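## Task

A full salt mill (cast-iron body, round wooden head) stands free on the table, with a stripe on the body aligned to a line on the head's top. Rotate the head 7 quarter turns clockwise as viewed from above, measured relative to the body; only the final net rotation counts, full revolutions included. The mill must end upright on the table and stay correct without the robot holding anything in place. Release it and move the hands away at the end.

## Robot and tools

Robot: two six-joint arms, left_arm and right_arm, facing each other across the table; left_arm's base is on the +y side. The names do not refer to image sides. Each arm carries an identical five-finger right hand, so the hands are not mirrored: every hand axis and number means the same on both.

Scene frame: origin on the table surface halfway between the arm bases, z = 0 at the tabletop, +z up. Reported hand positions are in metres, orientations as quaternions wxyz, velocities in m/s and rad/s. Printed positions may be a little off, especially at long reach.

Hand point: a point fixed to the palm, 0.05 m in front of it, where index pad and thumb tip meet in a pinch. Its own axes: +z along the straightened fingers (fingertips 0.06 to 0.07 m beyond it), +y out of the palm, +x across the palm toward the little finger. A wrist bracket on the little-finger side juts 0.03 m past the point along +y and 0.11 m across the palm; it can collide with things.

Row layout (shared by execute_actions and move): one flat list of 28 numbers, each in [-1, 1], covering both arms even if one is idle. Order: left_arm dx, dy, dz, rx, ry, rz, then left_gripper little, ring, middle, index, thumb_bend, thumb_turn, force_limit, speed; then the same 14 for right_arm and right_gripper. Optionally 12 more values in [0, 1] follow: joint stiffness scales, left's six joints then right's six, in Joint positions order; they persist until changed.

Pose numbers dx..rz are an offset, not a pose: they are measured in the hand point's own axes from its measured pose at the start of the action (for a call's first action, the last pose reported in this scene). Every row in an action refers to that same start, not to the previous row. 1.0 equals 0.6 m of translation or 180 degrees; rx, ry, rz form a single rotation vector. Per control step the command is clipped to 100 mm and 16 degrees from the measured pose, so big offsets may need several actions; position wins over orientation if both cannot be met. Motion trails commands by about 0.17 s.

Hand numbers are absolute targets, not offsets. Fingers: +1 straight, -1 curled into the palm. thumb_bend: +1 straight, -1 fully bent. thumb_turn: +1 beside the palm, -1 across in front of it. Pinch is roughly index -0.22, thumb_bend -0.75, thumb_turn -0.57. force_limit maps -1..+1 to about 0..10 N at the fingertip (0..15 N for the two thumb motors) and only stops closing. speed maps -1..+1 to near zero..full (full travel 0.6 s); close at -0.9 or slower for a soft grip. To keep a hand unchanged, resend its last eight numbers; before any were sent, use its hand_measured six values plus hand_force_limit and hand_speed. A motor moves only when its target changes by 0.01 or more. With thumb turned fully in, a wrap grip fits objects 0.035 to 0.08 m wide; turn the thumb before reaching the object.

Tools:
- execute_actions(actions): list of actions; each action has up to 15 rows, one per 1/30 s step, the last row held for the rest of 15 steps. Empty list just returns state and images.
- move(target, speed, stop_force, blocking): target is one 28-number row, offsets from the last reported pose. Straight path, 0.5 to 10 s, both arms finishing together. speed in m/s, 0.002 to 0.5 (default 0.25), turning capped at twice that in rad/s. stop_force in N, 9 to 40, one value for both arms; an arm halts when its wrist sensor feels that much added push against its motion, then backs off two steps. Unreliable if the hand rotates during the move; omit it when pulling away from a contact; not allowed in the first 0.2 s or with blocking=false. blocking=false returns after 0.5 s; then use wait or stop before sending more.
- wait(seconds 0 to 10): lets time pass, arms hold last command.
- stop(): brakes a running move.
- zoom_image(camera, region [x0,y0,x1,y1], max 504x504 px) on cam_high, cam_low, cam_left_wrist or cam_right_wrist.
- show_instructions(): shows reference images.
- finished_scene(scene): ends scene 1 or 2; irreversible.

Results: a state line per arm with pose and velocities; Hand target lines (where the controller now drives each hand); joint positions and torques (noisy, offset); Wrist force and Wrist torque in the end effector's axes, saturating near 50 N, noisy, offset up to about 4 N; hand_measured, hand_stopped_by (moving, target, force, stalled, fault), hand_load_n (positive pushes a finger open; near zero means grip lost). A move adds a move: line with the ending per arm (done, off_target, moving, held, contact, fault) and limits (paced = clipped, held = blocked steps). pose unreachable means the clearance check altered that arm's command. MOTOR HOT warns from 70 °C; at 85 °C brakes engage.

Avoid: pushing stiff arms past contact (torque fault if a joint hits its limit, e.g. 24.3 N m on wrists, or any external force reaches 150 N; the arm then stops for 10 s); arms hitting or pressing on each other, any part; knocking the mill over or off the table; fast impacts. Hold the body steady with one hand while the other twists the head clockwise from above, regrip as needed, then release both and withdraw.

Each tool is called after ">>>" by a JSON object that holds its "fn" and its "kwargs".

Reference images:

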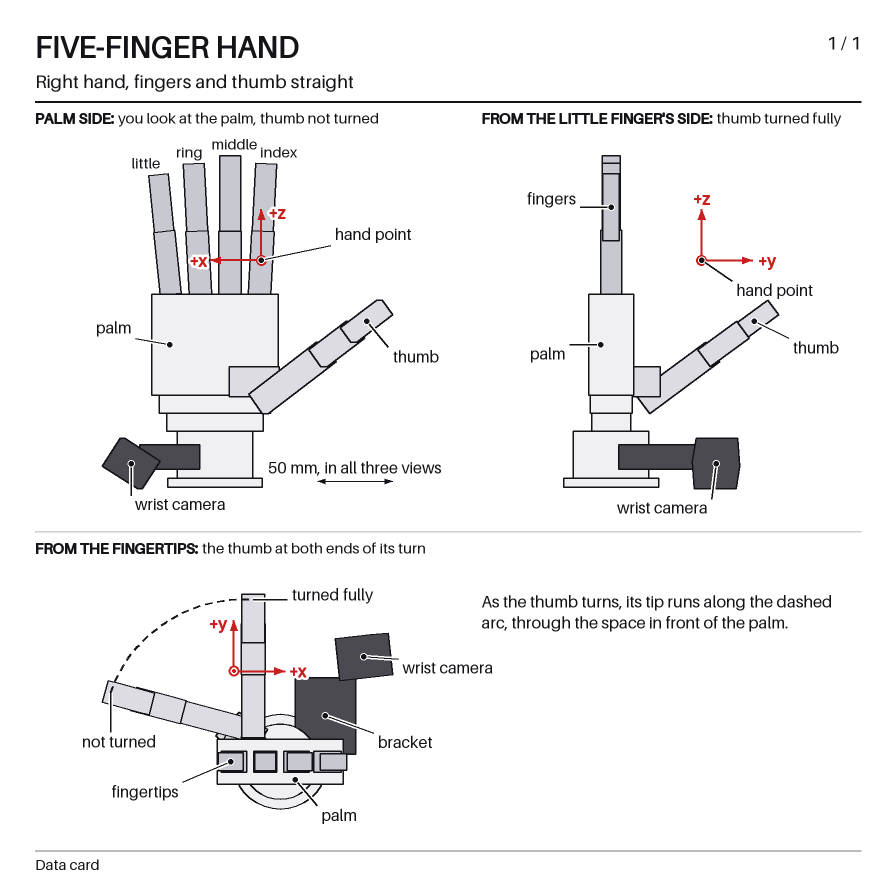

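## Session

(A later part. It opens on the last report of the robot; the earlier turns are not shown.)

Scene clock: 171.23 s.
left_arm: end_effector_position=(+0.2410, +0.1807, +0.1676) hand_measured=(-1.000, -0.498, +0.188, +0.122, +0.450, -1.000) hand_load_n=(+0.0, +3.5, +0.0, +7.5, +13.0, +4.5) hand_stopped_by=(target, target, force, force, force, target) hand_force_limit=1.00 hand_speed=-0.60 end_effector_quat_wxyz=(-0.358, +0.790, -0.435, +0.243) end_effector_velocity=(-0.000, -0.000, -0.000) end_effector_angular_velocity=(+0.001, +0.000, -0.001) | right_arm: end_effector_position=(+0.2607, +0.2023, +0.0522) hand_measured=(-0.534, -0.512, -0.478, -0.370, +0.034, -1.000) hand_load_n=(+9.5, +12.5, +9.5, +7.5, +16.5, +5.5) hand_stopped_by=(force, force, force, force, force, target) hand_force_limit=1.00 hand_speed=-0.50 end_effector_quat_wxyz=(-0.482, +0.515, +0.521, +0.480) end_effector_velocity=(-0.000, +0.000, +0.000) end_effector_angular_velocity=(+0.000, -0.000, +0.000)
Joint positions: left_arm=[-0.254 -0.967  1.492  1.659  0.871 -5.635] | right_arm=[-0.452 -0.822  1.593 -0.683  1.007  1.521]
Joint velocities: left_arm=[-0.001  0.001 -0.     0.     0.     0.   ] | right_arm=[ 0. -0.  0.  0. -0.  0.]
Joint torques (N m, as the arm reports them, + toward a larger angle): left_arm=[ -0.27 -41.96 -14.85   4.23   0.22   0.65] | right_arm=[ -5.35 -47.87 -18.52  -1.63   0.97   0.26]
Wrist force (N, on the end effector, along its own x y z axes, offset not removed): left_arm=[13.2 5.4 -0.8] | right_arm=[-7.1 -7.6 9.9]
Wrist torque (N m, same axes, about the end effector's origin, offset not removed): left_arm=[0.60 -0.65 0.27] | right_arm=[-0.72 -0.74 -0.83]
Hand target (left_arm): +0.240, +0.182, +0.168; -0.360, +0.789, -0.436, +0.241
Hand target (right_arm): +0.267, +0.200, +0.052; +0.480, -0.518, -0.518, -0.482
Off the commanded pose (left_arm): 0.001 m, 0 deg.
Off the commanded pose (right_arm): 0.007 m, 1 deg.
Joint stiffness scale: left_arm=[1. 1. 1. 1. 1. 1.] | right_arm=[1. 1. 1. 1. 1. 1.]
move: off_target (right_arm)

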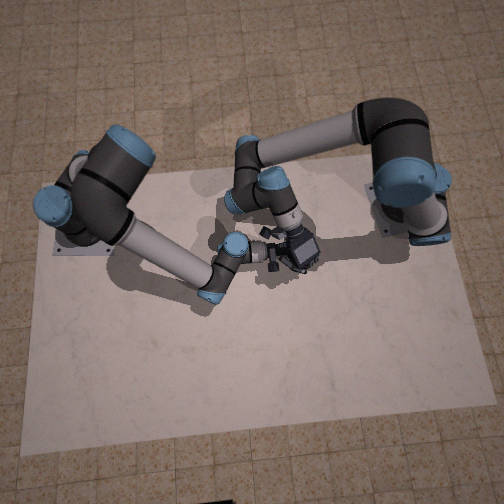

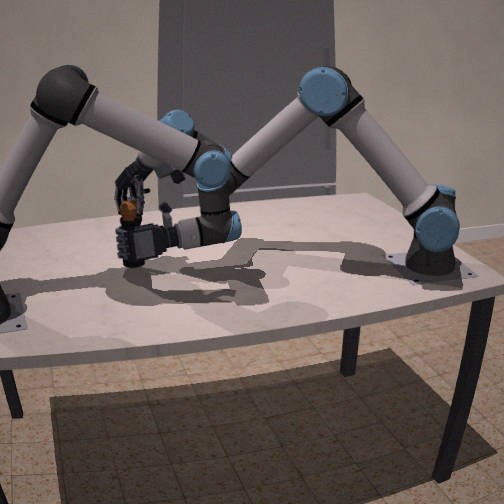

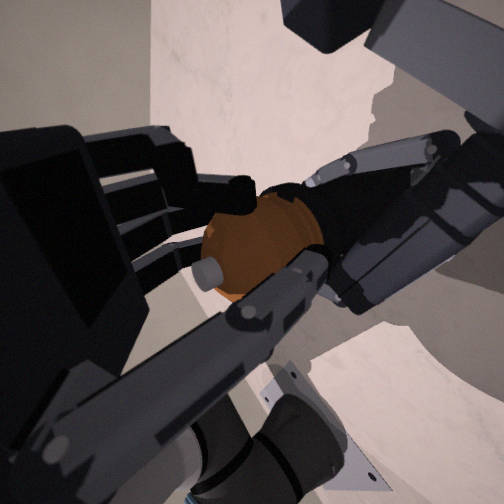

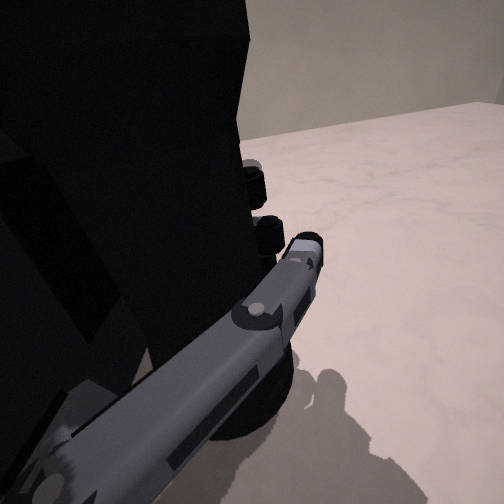

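>>> {"fn": "move", "kwargs": {"target": [-0.005,0,0,0,0,0,-1,0.3,0.35,0.35,0.9,-0.75,1,0,0,0.005,-0.003,0,0,0,-1,-0.95,-0.95,-0.95,-1,-1,1,-0.5]}}

>>> {"fn": "move", "kwargs": {"target": [0,0,0,0,0,0,-1,0.3,-0.5,-0.5,-0.8,-0.75,1,-0.6,0,0,0,0,0,0,-1,-0.95,-0.95,-0.95,-1,-1,1,-0.5]}}

>>> {"fn": "move", "kwargs": {"target": [0,0,0,-0.022,0.259,0.208,-1,0.3,-0.6,-0.6,-0.9,-0.75,1,-0.6,0,0,0,0,0,0,-1,-0.95,-0.95,-0.95,-1,-1,1,-0.5], "speed": 0.2}}

>>> {"fn": "zoom_image", "kwargs": {"camera": "cam_low", "region": [80,150,200,270]}}

Scene clock: 182.23 s.
left_arm: end_effector_position=(+0.2401, +0.1824, +0.1672) hand_measured=(-1.000, +0.300, +0.350, +0.350, +0.900, -0.750) hand_load_n=(+0.0, +0.0, +0.0, +0.0, +0.0, +0.0) hand_stopped_by=(target, target, target, target, target, target) hand_force_limit=1.00 hand_speed=0.00 end_effector_quat_wxyz=(-0.359, +0.790, -0.435, +0.243) end_effector_velocity=(-0.001, -0.000, -0.001) end_effector_angular_velocity=(-0.000, -0.000, -0.000) | right_arm: end_effector_position=(+0.2629, +0.2015, +0.0518) hand_measured=(-0.534, -0.512, -0.478, -0.370, +0.034, -1.000) hand_load_n=(+6.5, +10.0, +9.0, +8.0, +16.5, +8.0) hand_stopped_by=(force, force, force, force, force, target) hand_force_limit=1.00 hand_speed=-0.50 end_effector_quat_wxyz=(-0.483, +0.515, +0.521, +0.480) end_effector_velocity=(-0.001, +0.000, +0.001) end_effector_angular_velocity=(+0.001, -0.000, +0.003)
Joint positions: left_arm=[-0.256 -0.97   1.499  1.657  0.872 -5.638] | right_arm=[-0.456 -0.821  1.593 -0.683  1.002  1.521]
Joint velocities: left_arm=[-0.001  0.001  0.001 -0.001  0.001 -0.002] | right_arm=[ 0.    -0.001  0.    -0.    -0.002 -0.   ]
Joint torques (N m, as the arm reports them, + toward a larger angle): left_arm=[ -1.73 -42.33 -12.03   2.17  -0.75  -0.15] | right_arm=[ -1.29 -51.59 -17.59  -3.04  -1.07  -0.57]
Wrist force (N, on the end effector, along its own x y z axes, offset not removed): left_arm=[5.4 -0.4 3.0] | right_arm=[-6.1 -3.6 0.4]
Wrist torque (N m, same axes, about the end effector's origin, offset not removed): left_arm=[0.05 -1.12 0.47] | right_arm=[-0.34 0.04 0.11]
Hand target (left_arm): +0.239, +0.183, +0.167; -0.358, +0.790, -0.435, +0.243
Hand target (right_arm): +0.264, +0.201, +0.052; +0.482, -0.515, -0.521, -0.480
Off the commanded pose (left_arm): 0.001 m, 0 deg.
Off the commanded pose (right_arm): 0.001 m, 0 deg.
Joint stiffness scale: left_arm=[1. 1. 1. 1. 1. 1.] | right_arm=[1. 1. 1. 1. 1. 1.]
move: done

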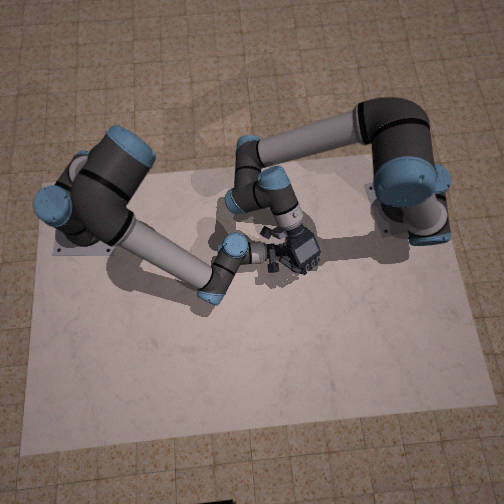

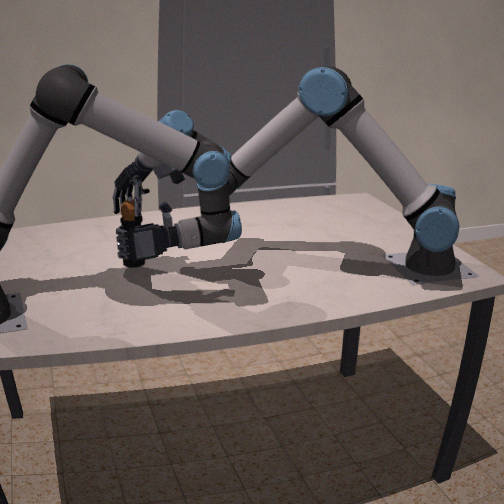

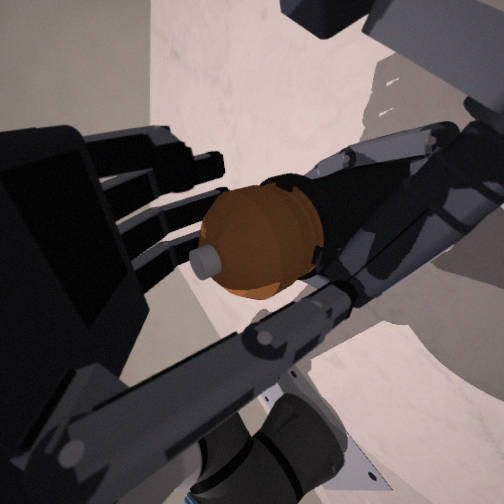

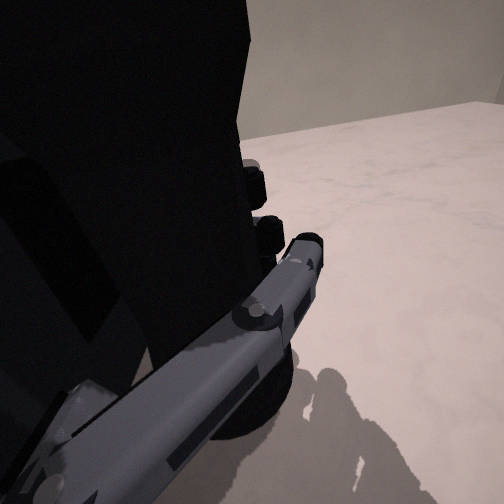

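Scene clock: 183.37 s.
left_arm: end_effector_position=(+0.2425, +0.1842, +0.1674) hand_measured=(-1.000, +0.300, +0.068, +0.032, +0.576, -0.750) hand_load_n=(+0.0, +0.0, +4.5, +16.0, +14.5, +0.5) hand_stopped_by=(target, target, force, force, force, target) hand_force_limit=1.00 hand_speed=-0.60 end_effector_quat_wxyz=(-0.361, +0.789, -0.433, +0.242) end_effector_velocity=(+0.000, -0.000, +0.001) end_effector_angular_velocity=(-0.002, +0.000, +0.000) | right_arm: end_effector_position=(+0.2590, +0.2023, +0.0511) hand_measured=(-0.534, -0.512, -0.478, -0.370, +0.034, -1.000) hand_load_n=(+3.5, +7.5, +8.5, +9.0, +17.0, +10.5) hand_stopped_by=(force, force, force, force, force, target) hand_force_limit=1.00 hand_speed=-0.50 end_effector_quat_wxyz=(-0.484, +0.514, +0.523, +0.478) end_effector_velocity=(+0.000, -0.000, +0.000) end_effector_angular_velocity=(+0.000, -0.000, -0.000)
Joint positions: left_arm=[-0.252 -0.97   1.501  1.66   0.871 -5.638] | right_arm=[-0.452 -0.821  1.593 -0.682  1.     1.521]
Joint velocities: left_arm=[ 0.    -0.002  0.    -0.001 -0.    -0.   ] | right_arm=[-0. -0. -0.  0.  0.  0.]
Joint torques (N m, as the arm reports them, + toward a larger angle): left_arm=[ -3.93 -39.42 -16.9    1.28  -0.32  -0.1 ] | right_arm=[ -3.13 -50.77 -19.99  -3.3    0.54  -0.06]
Wrist force (N, on the end effector, along its own x y z axes, offset not removed): left_arm=[-5.1 -3.7 7.8] | right_arm=[-7.8 -10.7 -5.8]
Wrist torque (N m, same axes, about the end effector's origin, offset not removed): left_arm=[0.60 -0.01 -0.32] | right_arm=[-0.62 0.77 -0.45]
Hand target (left_arm): +0.240, +0.182, +0.167; -0.359, +0.790, -0.435, +0.243
Hand target (right_arm): +0.263, +0.201, +0.052; +0.483, -0.515, -0.521, -0.480
Off the commanded pose (left_arm): 0.003 m, 0 deg.
Off the commanded pose (right_arm): 0.004 m, 0 deg.
Joint stiffness scale: left_arm=[1. 1. 1. 1. 1. 1.] | right_arm=[1. 1. 1. 1. 1. 1.]
move: off_target (right_arm)

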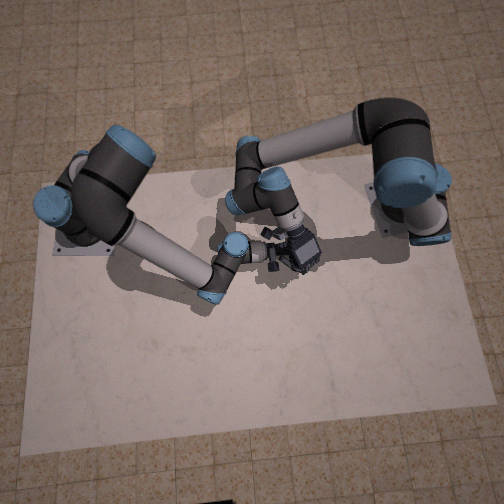

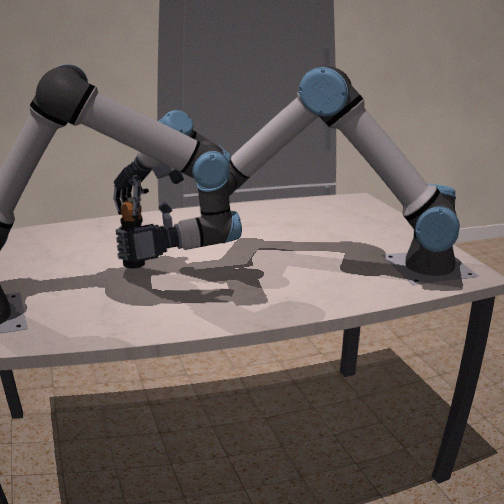

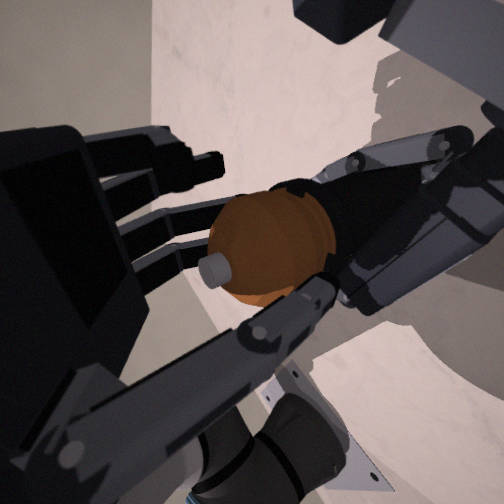

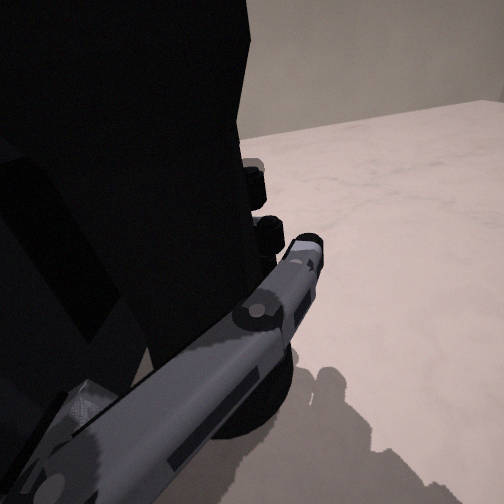

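Scene clock: 186.57 s.
left_arm: end_effector_position=(+0.2469, +0.1856, +0.1694) hand_measured=(-1.000, +0.300, +0.054, +0.030, +0.574, -0.750) hand_load_n=(+0.0, +0.0, +14.5, +0.0, +1.0, +1.0) hand_stopped_by=(target, target, force, force, force, target) hand_force_limit=1.00 hand_speed=-0.60 end_effector_quat_wxyz=(-0.200, +0.469, -0.766, +0.390) end_effector_velocity=(-0.002, -0.002, -0.002) end_effector_angular_velocity=(+0.003, +0.003, -0.017) | right_arm: end_effector_position=(+0.2473, +0.2056, +0.0511) hand_measured=(-0.534, -0.512, -0.478, -0.370, +0.034, -1.000) hand_load_n=(+3.5, +7.5, +8.5, +8.5, +17.0, +8.5) hand_stopped_by=(force, force, force, force, force, target) hand_force_limit=1.00 hand_speed=-0.50 end_effector_quat_wxyz=(-0.488, +0.509, +0.528, +0.473) end_effector_velocity=(-0.000, +0.000, +0.000) end_effector_angular_velocity=(+0.000, -0.000, +0.000)
Joint positions: left_arm=[-0.361 -1.4    1.855  0.74   0.723 -4.304] | right_arm=[-0.439 -0.821  1.593 -0.682  0.995  1.519]
Joint velocities: left_arm=[ 0.001  0.    -0.    -0.015  0.01   0.022] | right_arm=[ 0. -0. -0.  0.  0.  0.]
Joint torques (N m, as the arm reports them, + toward a larger angle): left_arm=[ -5.94 -26.   -15.6    0.43   2.41  -0.56] | right_arm=[-10.88 -47.73 -18.35  -2.48   2.34   0.84]
Wrist force (N, on the end effector, along its own x y z axes, offset not removed): left_arm=[-5.4 -6.7 15.8] | right_arm=[-4.0 -18.9 0.9]
Wrist torque (N m, same axes, about the end effector's origin, offset not removed): left_arm=[0.18 -0.96 -0.11] | right_arm=[-0.94 -0.38 -1.34]
Hand target (left_arm): +0.242, +0.184, +0.168; +0.194, -0.467, +0.770, -0.389
Hand target (right_arm): +0.259, +0.202, +0.051; +0.484, -0.514, -0.523, -0.478
Off the commanded pose (left_arm): 0.005 m, 1 deg.
Off the commanded pose (right_arm): 0.012 m, 1 deg.
Joint stiffness scale: left_arm=[1. 1. 1. 1. 1. 1.] | right_arm=[1. 1. 1. 1. 1. 1.]
move: off_target (left_arm, right_arm)

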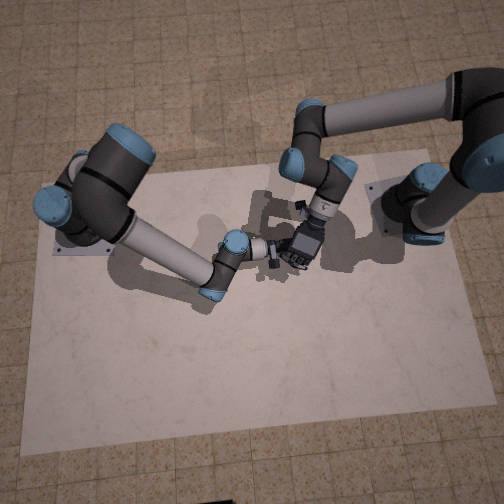

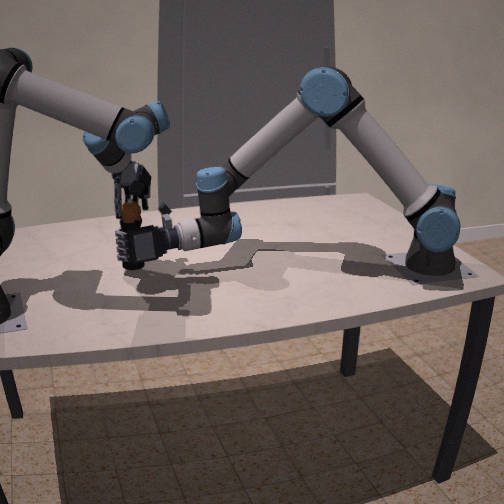

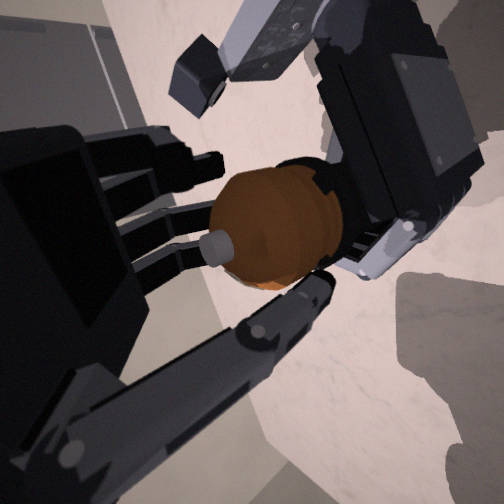

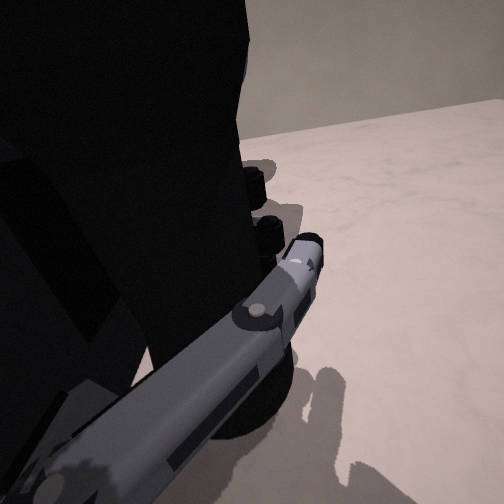

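Region (80, 150, 200, 270) of cam_low's 504x504 image, scaled by 4.200, with more detail than that image has.

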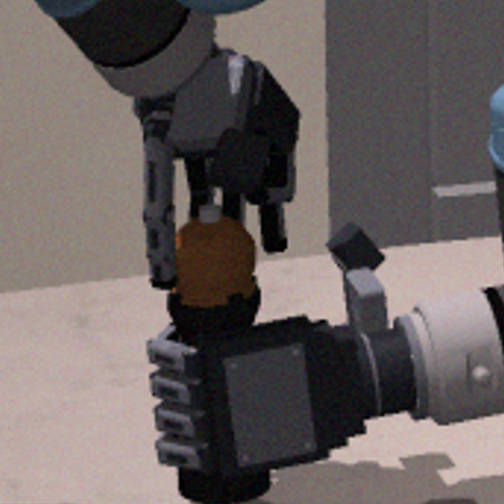

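>>> {"fn": "move", "kwargs": {"target": [0.017,0.015,-0.018,0,0,0,-1,0.35,0.45,0.45,0.7,-0.92,1,0.5,0,0,0,0,0,0,-1,-0.95,-0.95,-0.95,-1,-1,1,-0.5], "speed": 0.03}}

>>> {"fn": "move", "kwargs": {"target": [0,0,0,0,0,0,-1,0.35,0.3,0.3,0.3,-0.92,1,-0.5,0,0,0,0,0,0,-1,-0.95,-0.95,-0.95,-1,-1,1,-0.5]}}

>>> {"fn": "move", "kwargs": {"target": [0,0,0,0,0,0,-1,0.35,-0.5,-0.5,-0.5,-0.92,1,-0.8,0,0,0,0,0,0,-1,-0.95,-0.95,-0.95,-1,-1,1,-0.5]}}

>>> {"fn": "move", "kwargs": {"target": [0.0083,-0.009,0.0113,-0.022,0.259,0.208,-1,0.35,-0.6,-0.6,-0.6,-0.92,1,-0.8,0,0,0,0,0,0,-1,-0.95,-0.95,-0.95,-1,-1,1,-0.5], "speed": 0.2}}

>>> {"fn": "zoom_image", "kwargs": {"camera": "cam_low", "region": [80,150,200,270]}}

Scene clock: 206.37 s.
left_arm: end_effector_position=(+0.2299, +0.1826, +0.1707) hand_measured=(-1.000, +0.350, +0.450, +0.450, +0.700, -0.920) hand_load_n=(+0.0, +0.0, +0.0, +0.0, +0.0, +0.0) hand_stopped_by=(target, target, target, target, target, target) hand_force_limit=1.00 hand_speed=0.50 end_effector_quat_wxyz=(-0.198, +0.470, -0.766, +0.391) end_effector_velocity=(-0.000, +0.001, +0.000) end_effector_angular_velocity=(+0.000, -0.000, +0.010) | right_arm: end_effector_position=(+0.2485, +0.2052, +0.0511) hand_measured=(-0.534, -0.512, -0.478, -0.370, +0.034, -1.000) hand_load_n=(+4.0, +8.0, +8.5, +9.0, +17.0, +10.0) hand_stopped_by=(force, force, force, force, force, target) hand_force_limit=1.00 hand_speed=-0.50 end_effector_quat_wxyz=(-0.488, +0.510, +0.527, +0.474) end_effector_velocity=(+0.000, -0.000, +0.000) end_effector_angular_velocity=(+0.000, -0.000, -0.000)
Joint positions: left_arm=[-0.407 -1.394  1.855  0.779  0.708 -4.371] | right_arm=[-0.441 -0.821  1.593 -0.682  0.995  1.519]
Joint velocities: left_arm=[-0.003  0.002 -0.     0.011 -0.004 -0.018] | right_arm=[-0. -0. -0.  0.  0. -0.]
Joint torques (N m, as the arm reports them, + toward a larger angle): left_arm=[ -2.14 -21.29 -14.26   1.94  -1.81  -0.16] | right_arm=[  1.97 -50.27 -19.68  -2.71  -0.59  -0.23]
Wrist force (N, on the end effector, along its own x y z axes, offset not removed): left_arm=[4.0 -1.6 0.9] | right_arm=[-4.2 -3.5 -1.2]
Wrist torque (N m, same axes, about the end effector's origin, offset not removed): left_arm=[-0.08 -0.66 0.03] | right_arm=[-0.20 -0.22 -0.04]
Hand target (left_arm): +0.230, +0.183, +0.170; +0.200, -0.469, +0.766, -0.390
Hand target (right_arm): +0.247, +0.206, +0.051; +0.488, -0.509, -0.528, -0.473
Off the commanded pose (left_arm): 0.001 m, 0 deg.
Off the commanded pose (right_arm): 0.001 m, 0 deg.
Joint stiffness scale: left_arm=[1. 1. 1. 1. 1. 1.] | right_arm=[1. 1. 1. 1. 1. 1.]
move: done

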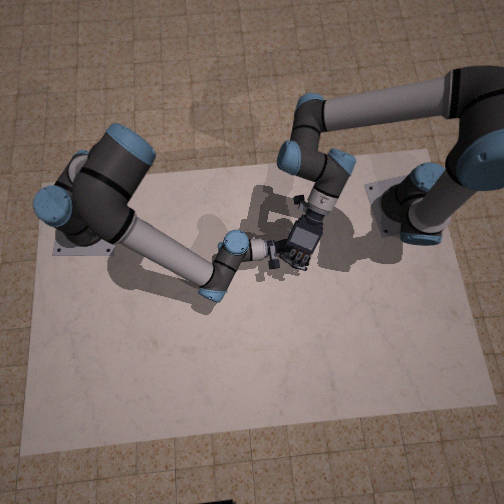

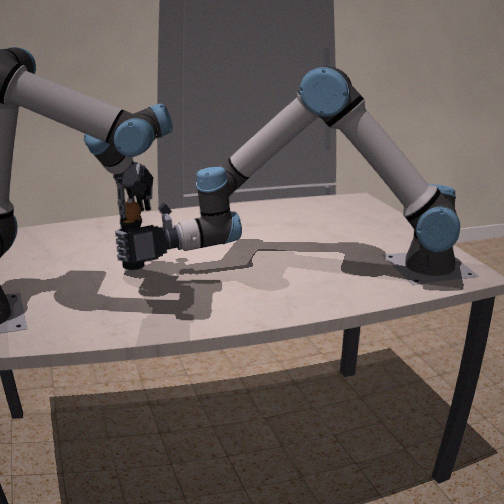

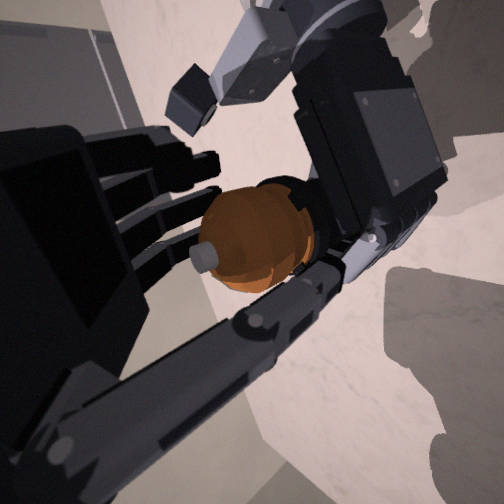

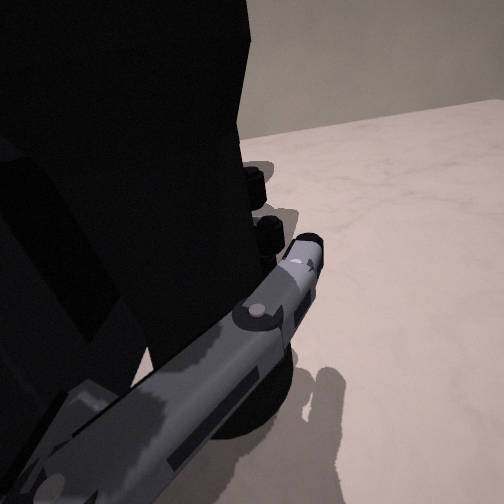

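Scene clock: 207.40 s.
left_arm: end_effector_position=(+0.2299, +0.1827, +0.1707) hand_measured=(-1.000, +0.350, +0.300, +0.300, +0.300, -0.920) hand_load_n=(+0.0, +0.0, +0.0, +0.0, +0.0, +0.0) hand_stopped_by=(target, target, target, target, target, target) hand_force_limit=1.00 hand_speed=-0.50 end_effector_quat_wxyz=(-0.198, +0.470, -0.766, +0.391) end_effector_velocity=(-0.000, -0.000, -0.000) end_effector_angular_velocity=(-0.001, +0.000, -0.000) | right_arm: end_effector_position=(+0.2485, +0.2052, +0.0511) hand_measured=(-0.534, -0.512, -0.478, -0.370, +0.034, -1.000) hand_load_n=(+4.0, +8.0, +8.5, +9.0, +17.0, +10.0) hand_stopped_by=(force, force, force, force, force, target) hand_force_limit=1.00 hand_speed=-0.50 end_effector_quat_wxyz=(-0.488, +0.510, +0.527, +0.474) end_effector_velocity=(-0.000, +0.000, +0.001) end_effector_angular_velocity=(+0.001, -0.000, +0.000)
Joint positions: left_arm=[-0.407 -1.394  1.855  0.779  0.707 -4.371] | right_arm=[-0.441 -0.821  1.593 -0.682  0.995  1.519]
Joint velocities: left_arm=[-0.     0.001  0.    -0.001  0.    -0.   ] | right_arm=[ 0. -0. -0. -0.  0.  0.]
Joint torques (N m, as the arm reports them, + toward a larger angle): left_arm=[  0.24 -24.83 -14.63   1.66  -1.41   0.14] | right_arm=[  0.81 -50.18 -20.47  -2.6   -0.38  -0.16]
Wrist force (N, on the end effector, along its own x y z axes, offset not removed): left_arm=[2.5 0.1 3.6] | right_arm=[-4.7 -2.8 0.1]
Wrist torque (N m, same axes, about the end effector's origin, offset not removed): left_arm=[-0.15 -0.64 -0.03] | right_arm=[0.00 -0.09 0.03]
Hand target (left_arm): +0.230, +0.183, +0.171; +0.198, -0.470, +0.766, -0.391
Hand target (right_arm): +0.248, +0.205, +0.051; +0.488, -0.510, -0.527, -0.474
Off the commanded pose (left_arm): 0.000 m, 0 deg.
Off the commanded pose (right_arm): 0.000 m, 0 deg.
Joint stiffness scale: left_arm=[1. 1. 1. 1. 1. 1.] | right_arm=[1. 1. 1. 1. 1. 1.]
move: done

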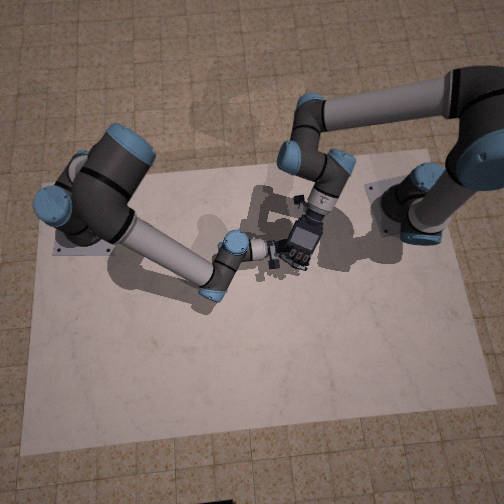

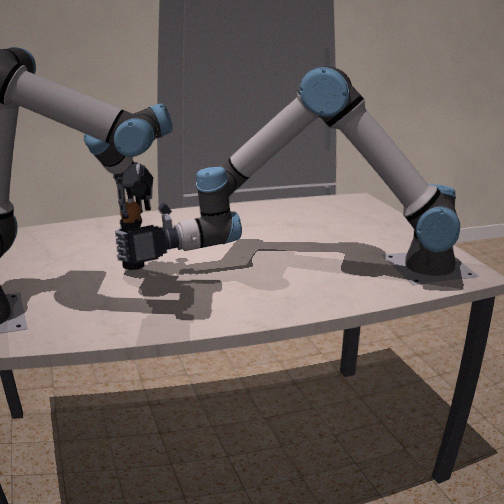

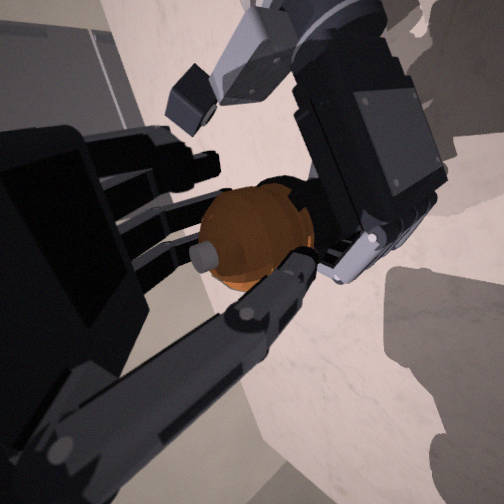

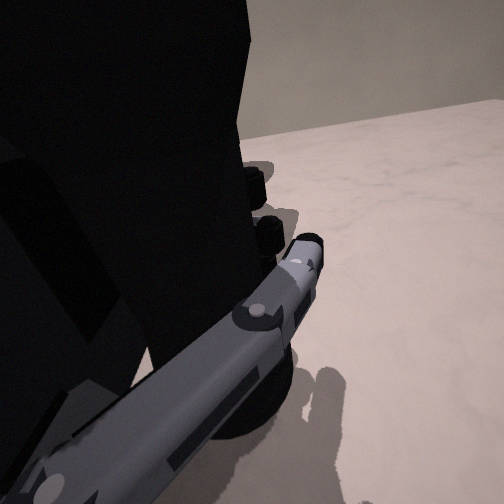

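Scene clock: 208.10 s.
left_arm: end_effector_position=(+0.2301, +0.1825, +0.1709) hand_measured=(-1.000, +0.350, +0.208, +0.206, +0.242, -0.920) hand_load_n=(+0.0, +0.0, +10.5, +10.5, +14.5, -0.5) hand_stopped_by=(target, target, force, force, force, target) hand_force_limit=1.00 hand_speed=-0.80 end_effector_quat_wxyz=(-0.198, +0.470, -0.765, +0.392) end_effector_velocity=(-0.000, -0.000, +0.001) end_effector_angular_velocity=(-0.003, +0.001, +0.001) | right_arm: end_effector_position=(+0.2454, +0.2061, +0.0511) hand_measured=(-0.534, -0.512, -0.478, -0.370, +0.034, -1.000) hand_load_n=(+5.5, +9.5, +9.0, +8.0, +17.0, +8.5) hand_stopped_by=(force, force, force, force, force, target) hand_force_limit=1.00 hand_speed=-0.50 end_effector_quat_wxyz=(-0.489, +0.509, +0.528, +0.473) end_effector_velocity=(+0.000, +0.000, +0.000) end_effector_angular_velocity=(+0.000, -0.000, -0.000)
Joint positions: left_arm=[-0.407 -1.394  1.855  0.779  0.706 -4.371] | right_arm=[-0.437 -0.821  1.593 -0.682  0.994  1.519]
Joint velocities: left_arm=[ 0.    -0.002  0.    -0.     0.    -0.002] | right_arm=[-0. -0. -0.  0. -0. -0.]
Joint torques (N m, as the arm reports them, + toward a larger angle): left_arm=[ -0.72 -25.4  -16.08   2.4   -0.71   0.06] | right_arm=[ -2.9  -49.92 -20.13  -2.76   0.06  -0.27]
Wrist force (N, on the end effector, along its own x y z axes, offset not removed): left_arm=[1.5 -4.8 1.0] | right_arm=[-10.2 -5.9 -1.5]
Wrist torque (N m, same axes, about the end effector's origin, offset not removed): left_arm=[-0.17 0.47 -0.52] | right_arm=[-0.23 -0.03 -0.82]
Hand target (left_arm): +0.230, +0.183, +0.171; +0.198, -0.470, +0.766, -0.391
Hand target (right_arm): +0.248, +0.205, +0.051; +0.488, -0.510, -0.527, -0.474
Off the commanded pose (left_arm): 0.000 m, 0 deg.
Off the commanded pose (right_arm): 0.003 m, 0 deg.
Joint stiffness scale: left_arm=[1. 1. 1. 1. 1. 1.] | right_arm=[1. 1. 1. 1. 1. 1.]
move: done

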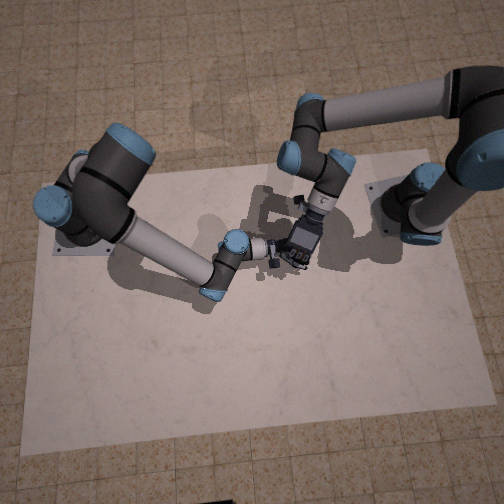

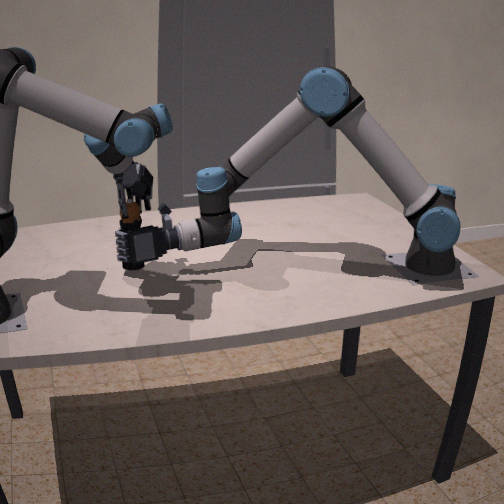

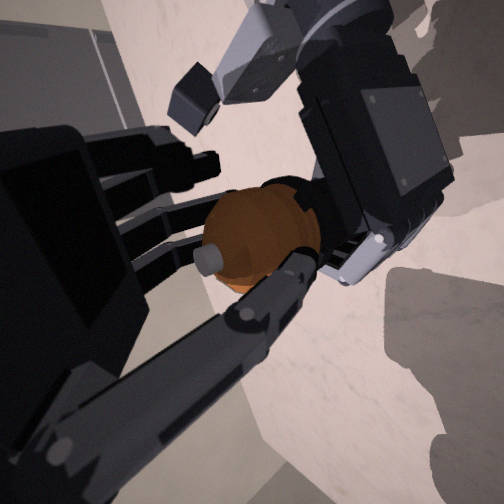

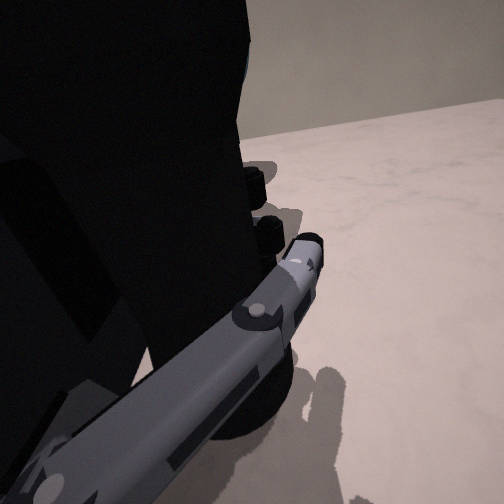

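Scene clock: 211.30 s.
left_arm: end_effector_position=(+0.2356, +0.1733, +0.1725) hand_measured=(-1.000, +0.350, +0.208, +0.206, +0.246, -0.920) hand_load_n=(+0.0, +0.0, +9.5, +10.5, +16.0, -6.5) hand_stopped_by=(target, target, force, force, force, target) hand_force_limit=1.00 hand_speed=-0.80 end_effector_quat_wxyz=(+0.018, +0.024, -0.899, +0.438) end_effector_velocity=(-0.002, +0.000, -0.001) end_effector_angular_velocity=(+0.006, +0.003, -0.016) | right_arm: end_effector_position=(+0.2466, +0.2058, +0.0509) hand_measured=(-0.534, -0.512, -0.478, -0.370, +0.034, -1.000) hand_load_n=(+5.5, +9.0, +9.0, +8.5, +16.5, +9.0) hand_stopped_by=(force, force, force, force, force, target) hand_force_limit=1.00 hand_speed=-0.50 end_effector_quat_wxyz=(-0.488, +0.509, +0.528, +0.473) end_effector_velocity=(-0.001, +0.000, -0.000) end_effector_angular_velocity=(+0.000, -0.000, +0.002)
Joint positions: left_arm=[-0.008 -1.623  1.969  0.322  1.675 -3.127] | right_arm=[-0.438 -0.821  1.593 -0.682  0.995  1.519]
Joint velocities: left_arm=[ 0.005  0.005 -0.003  0.005  0.017  0.011] | right_arm=[ 0.002  0.    -0.    -0.    -0.    -0.   ]
Joint torques (N m, as the arm reports them, + toward a larger angle): left_arm=[ -0.69 -14.19 -19.56   1.83   0.58   0.35] | right_arm=[  1.8  -50.37 -19.96  -2.59  -0.92  -0.26]
Wrist force (N, on the end effector, along its own x y z axes, offset not removed): left_arm=[1.9 -6.6 4.4] | right_arm=[-7.9 -1.9 4.2]
Wrist torque (N m, same axes, about the end effector's origin, offset not removed): left_arm=[0.03 -0.79 -0.22] | right_arm=[-0.43 -0.03 0.08]
Hand target (left_arm): +0.236, +0.174, +0.171; -0.019, -0.023, +0.900, -0.435
Hand target (right_arm): +0.245, +0.206, +0.051; +0.489, -0.509, -0.528, -0.473
Off the commanded pose (left_arm): 0.001 m, 0 deg.
Off the commanded pose (right_arm): 0.001 m, 0 deg.
Joint stiffness scale: left_arm=[1. 1. 1. 1. 1. 1.] | right_arm=[1. 1. 1. 1. 1. 1.]
move: done

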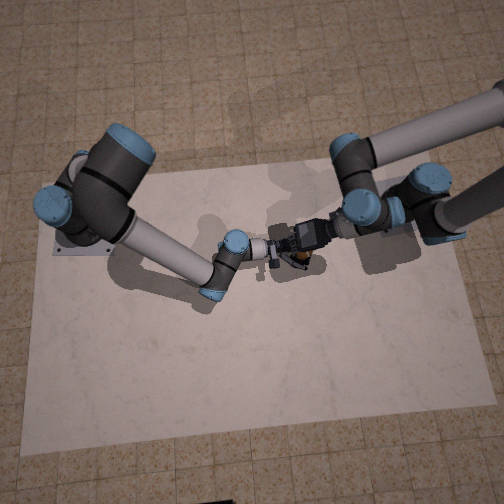

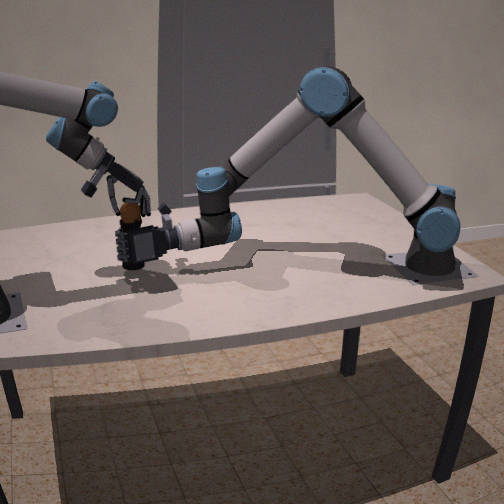

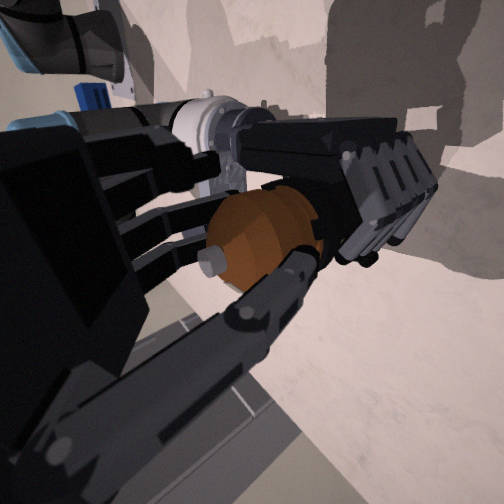

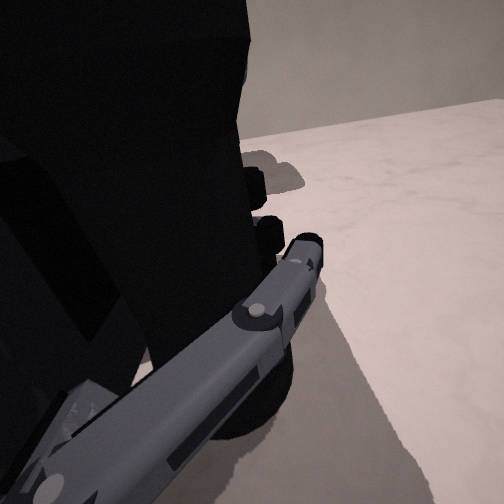

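Region (80, 150, 200, 270) of cam_low's 504x504 image, scaled by 4.200, with more detail than that image has.

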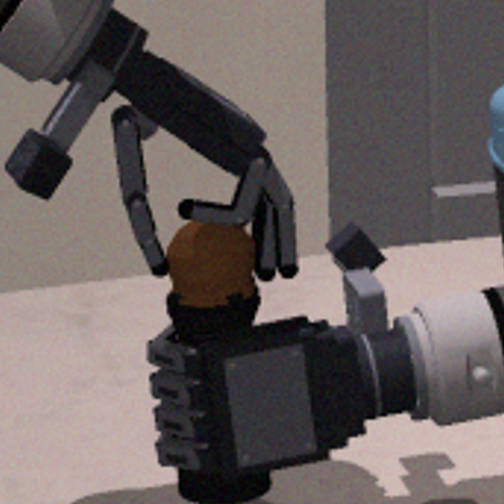

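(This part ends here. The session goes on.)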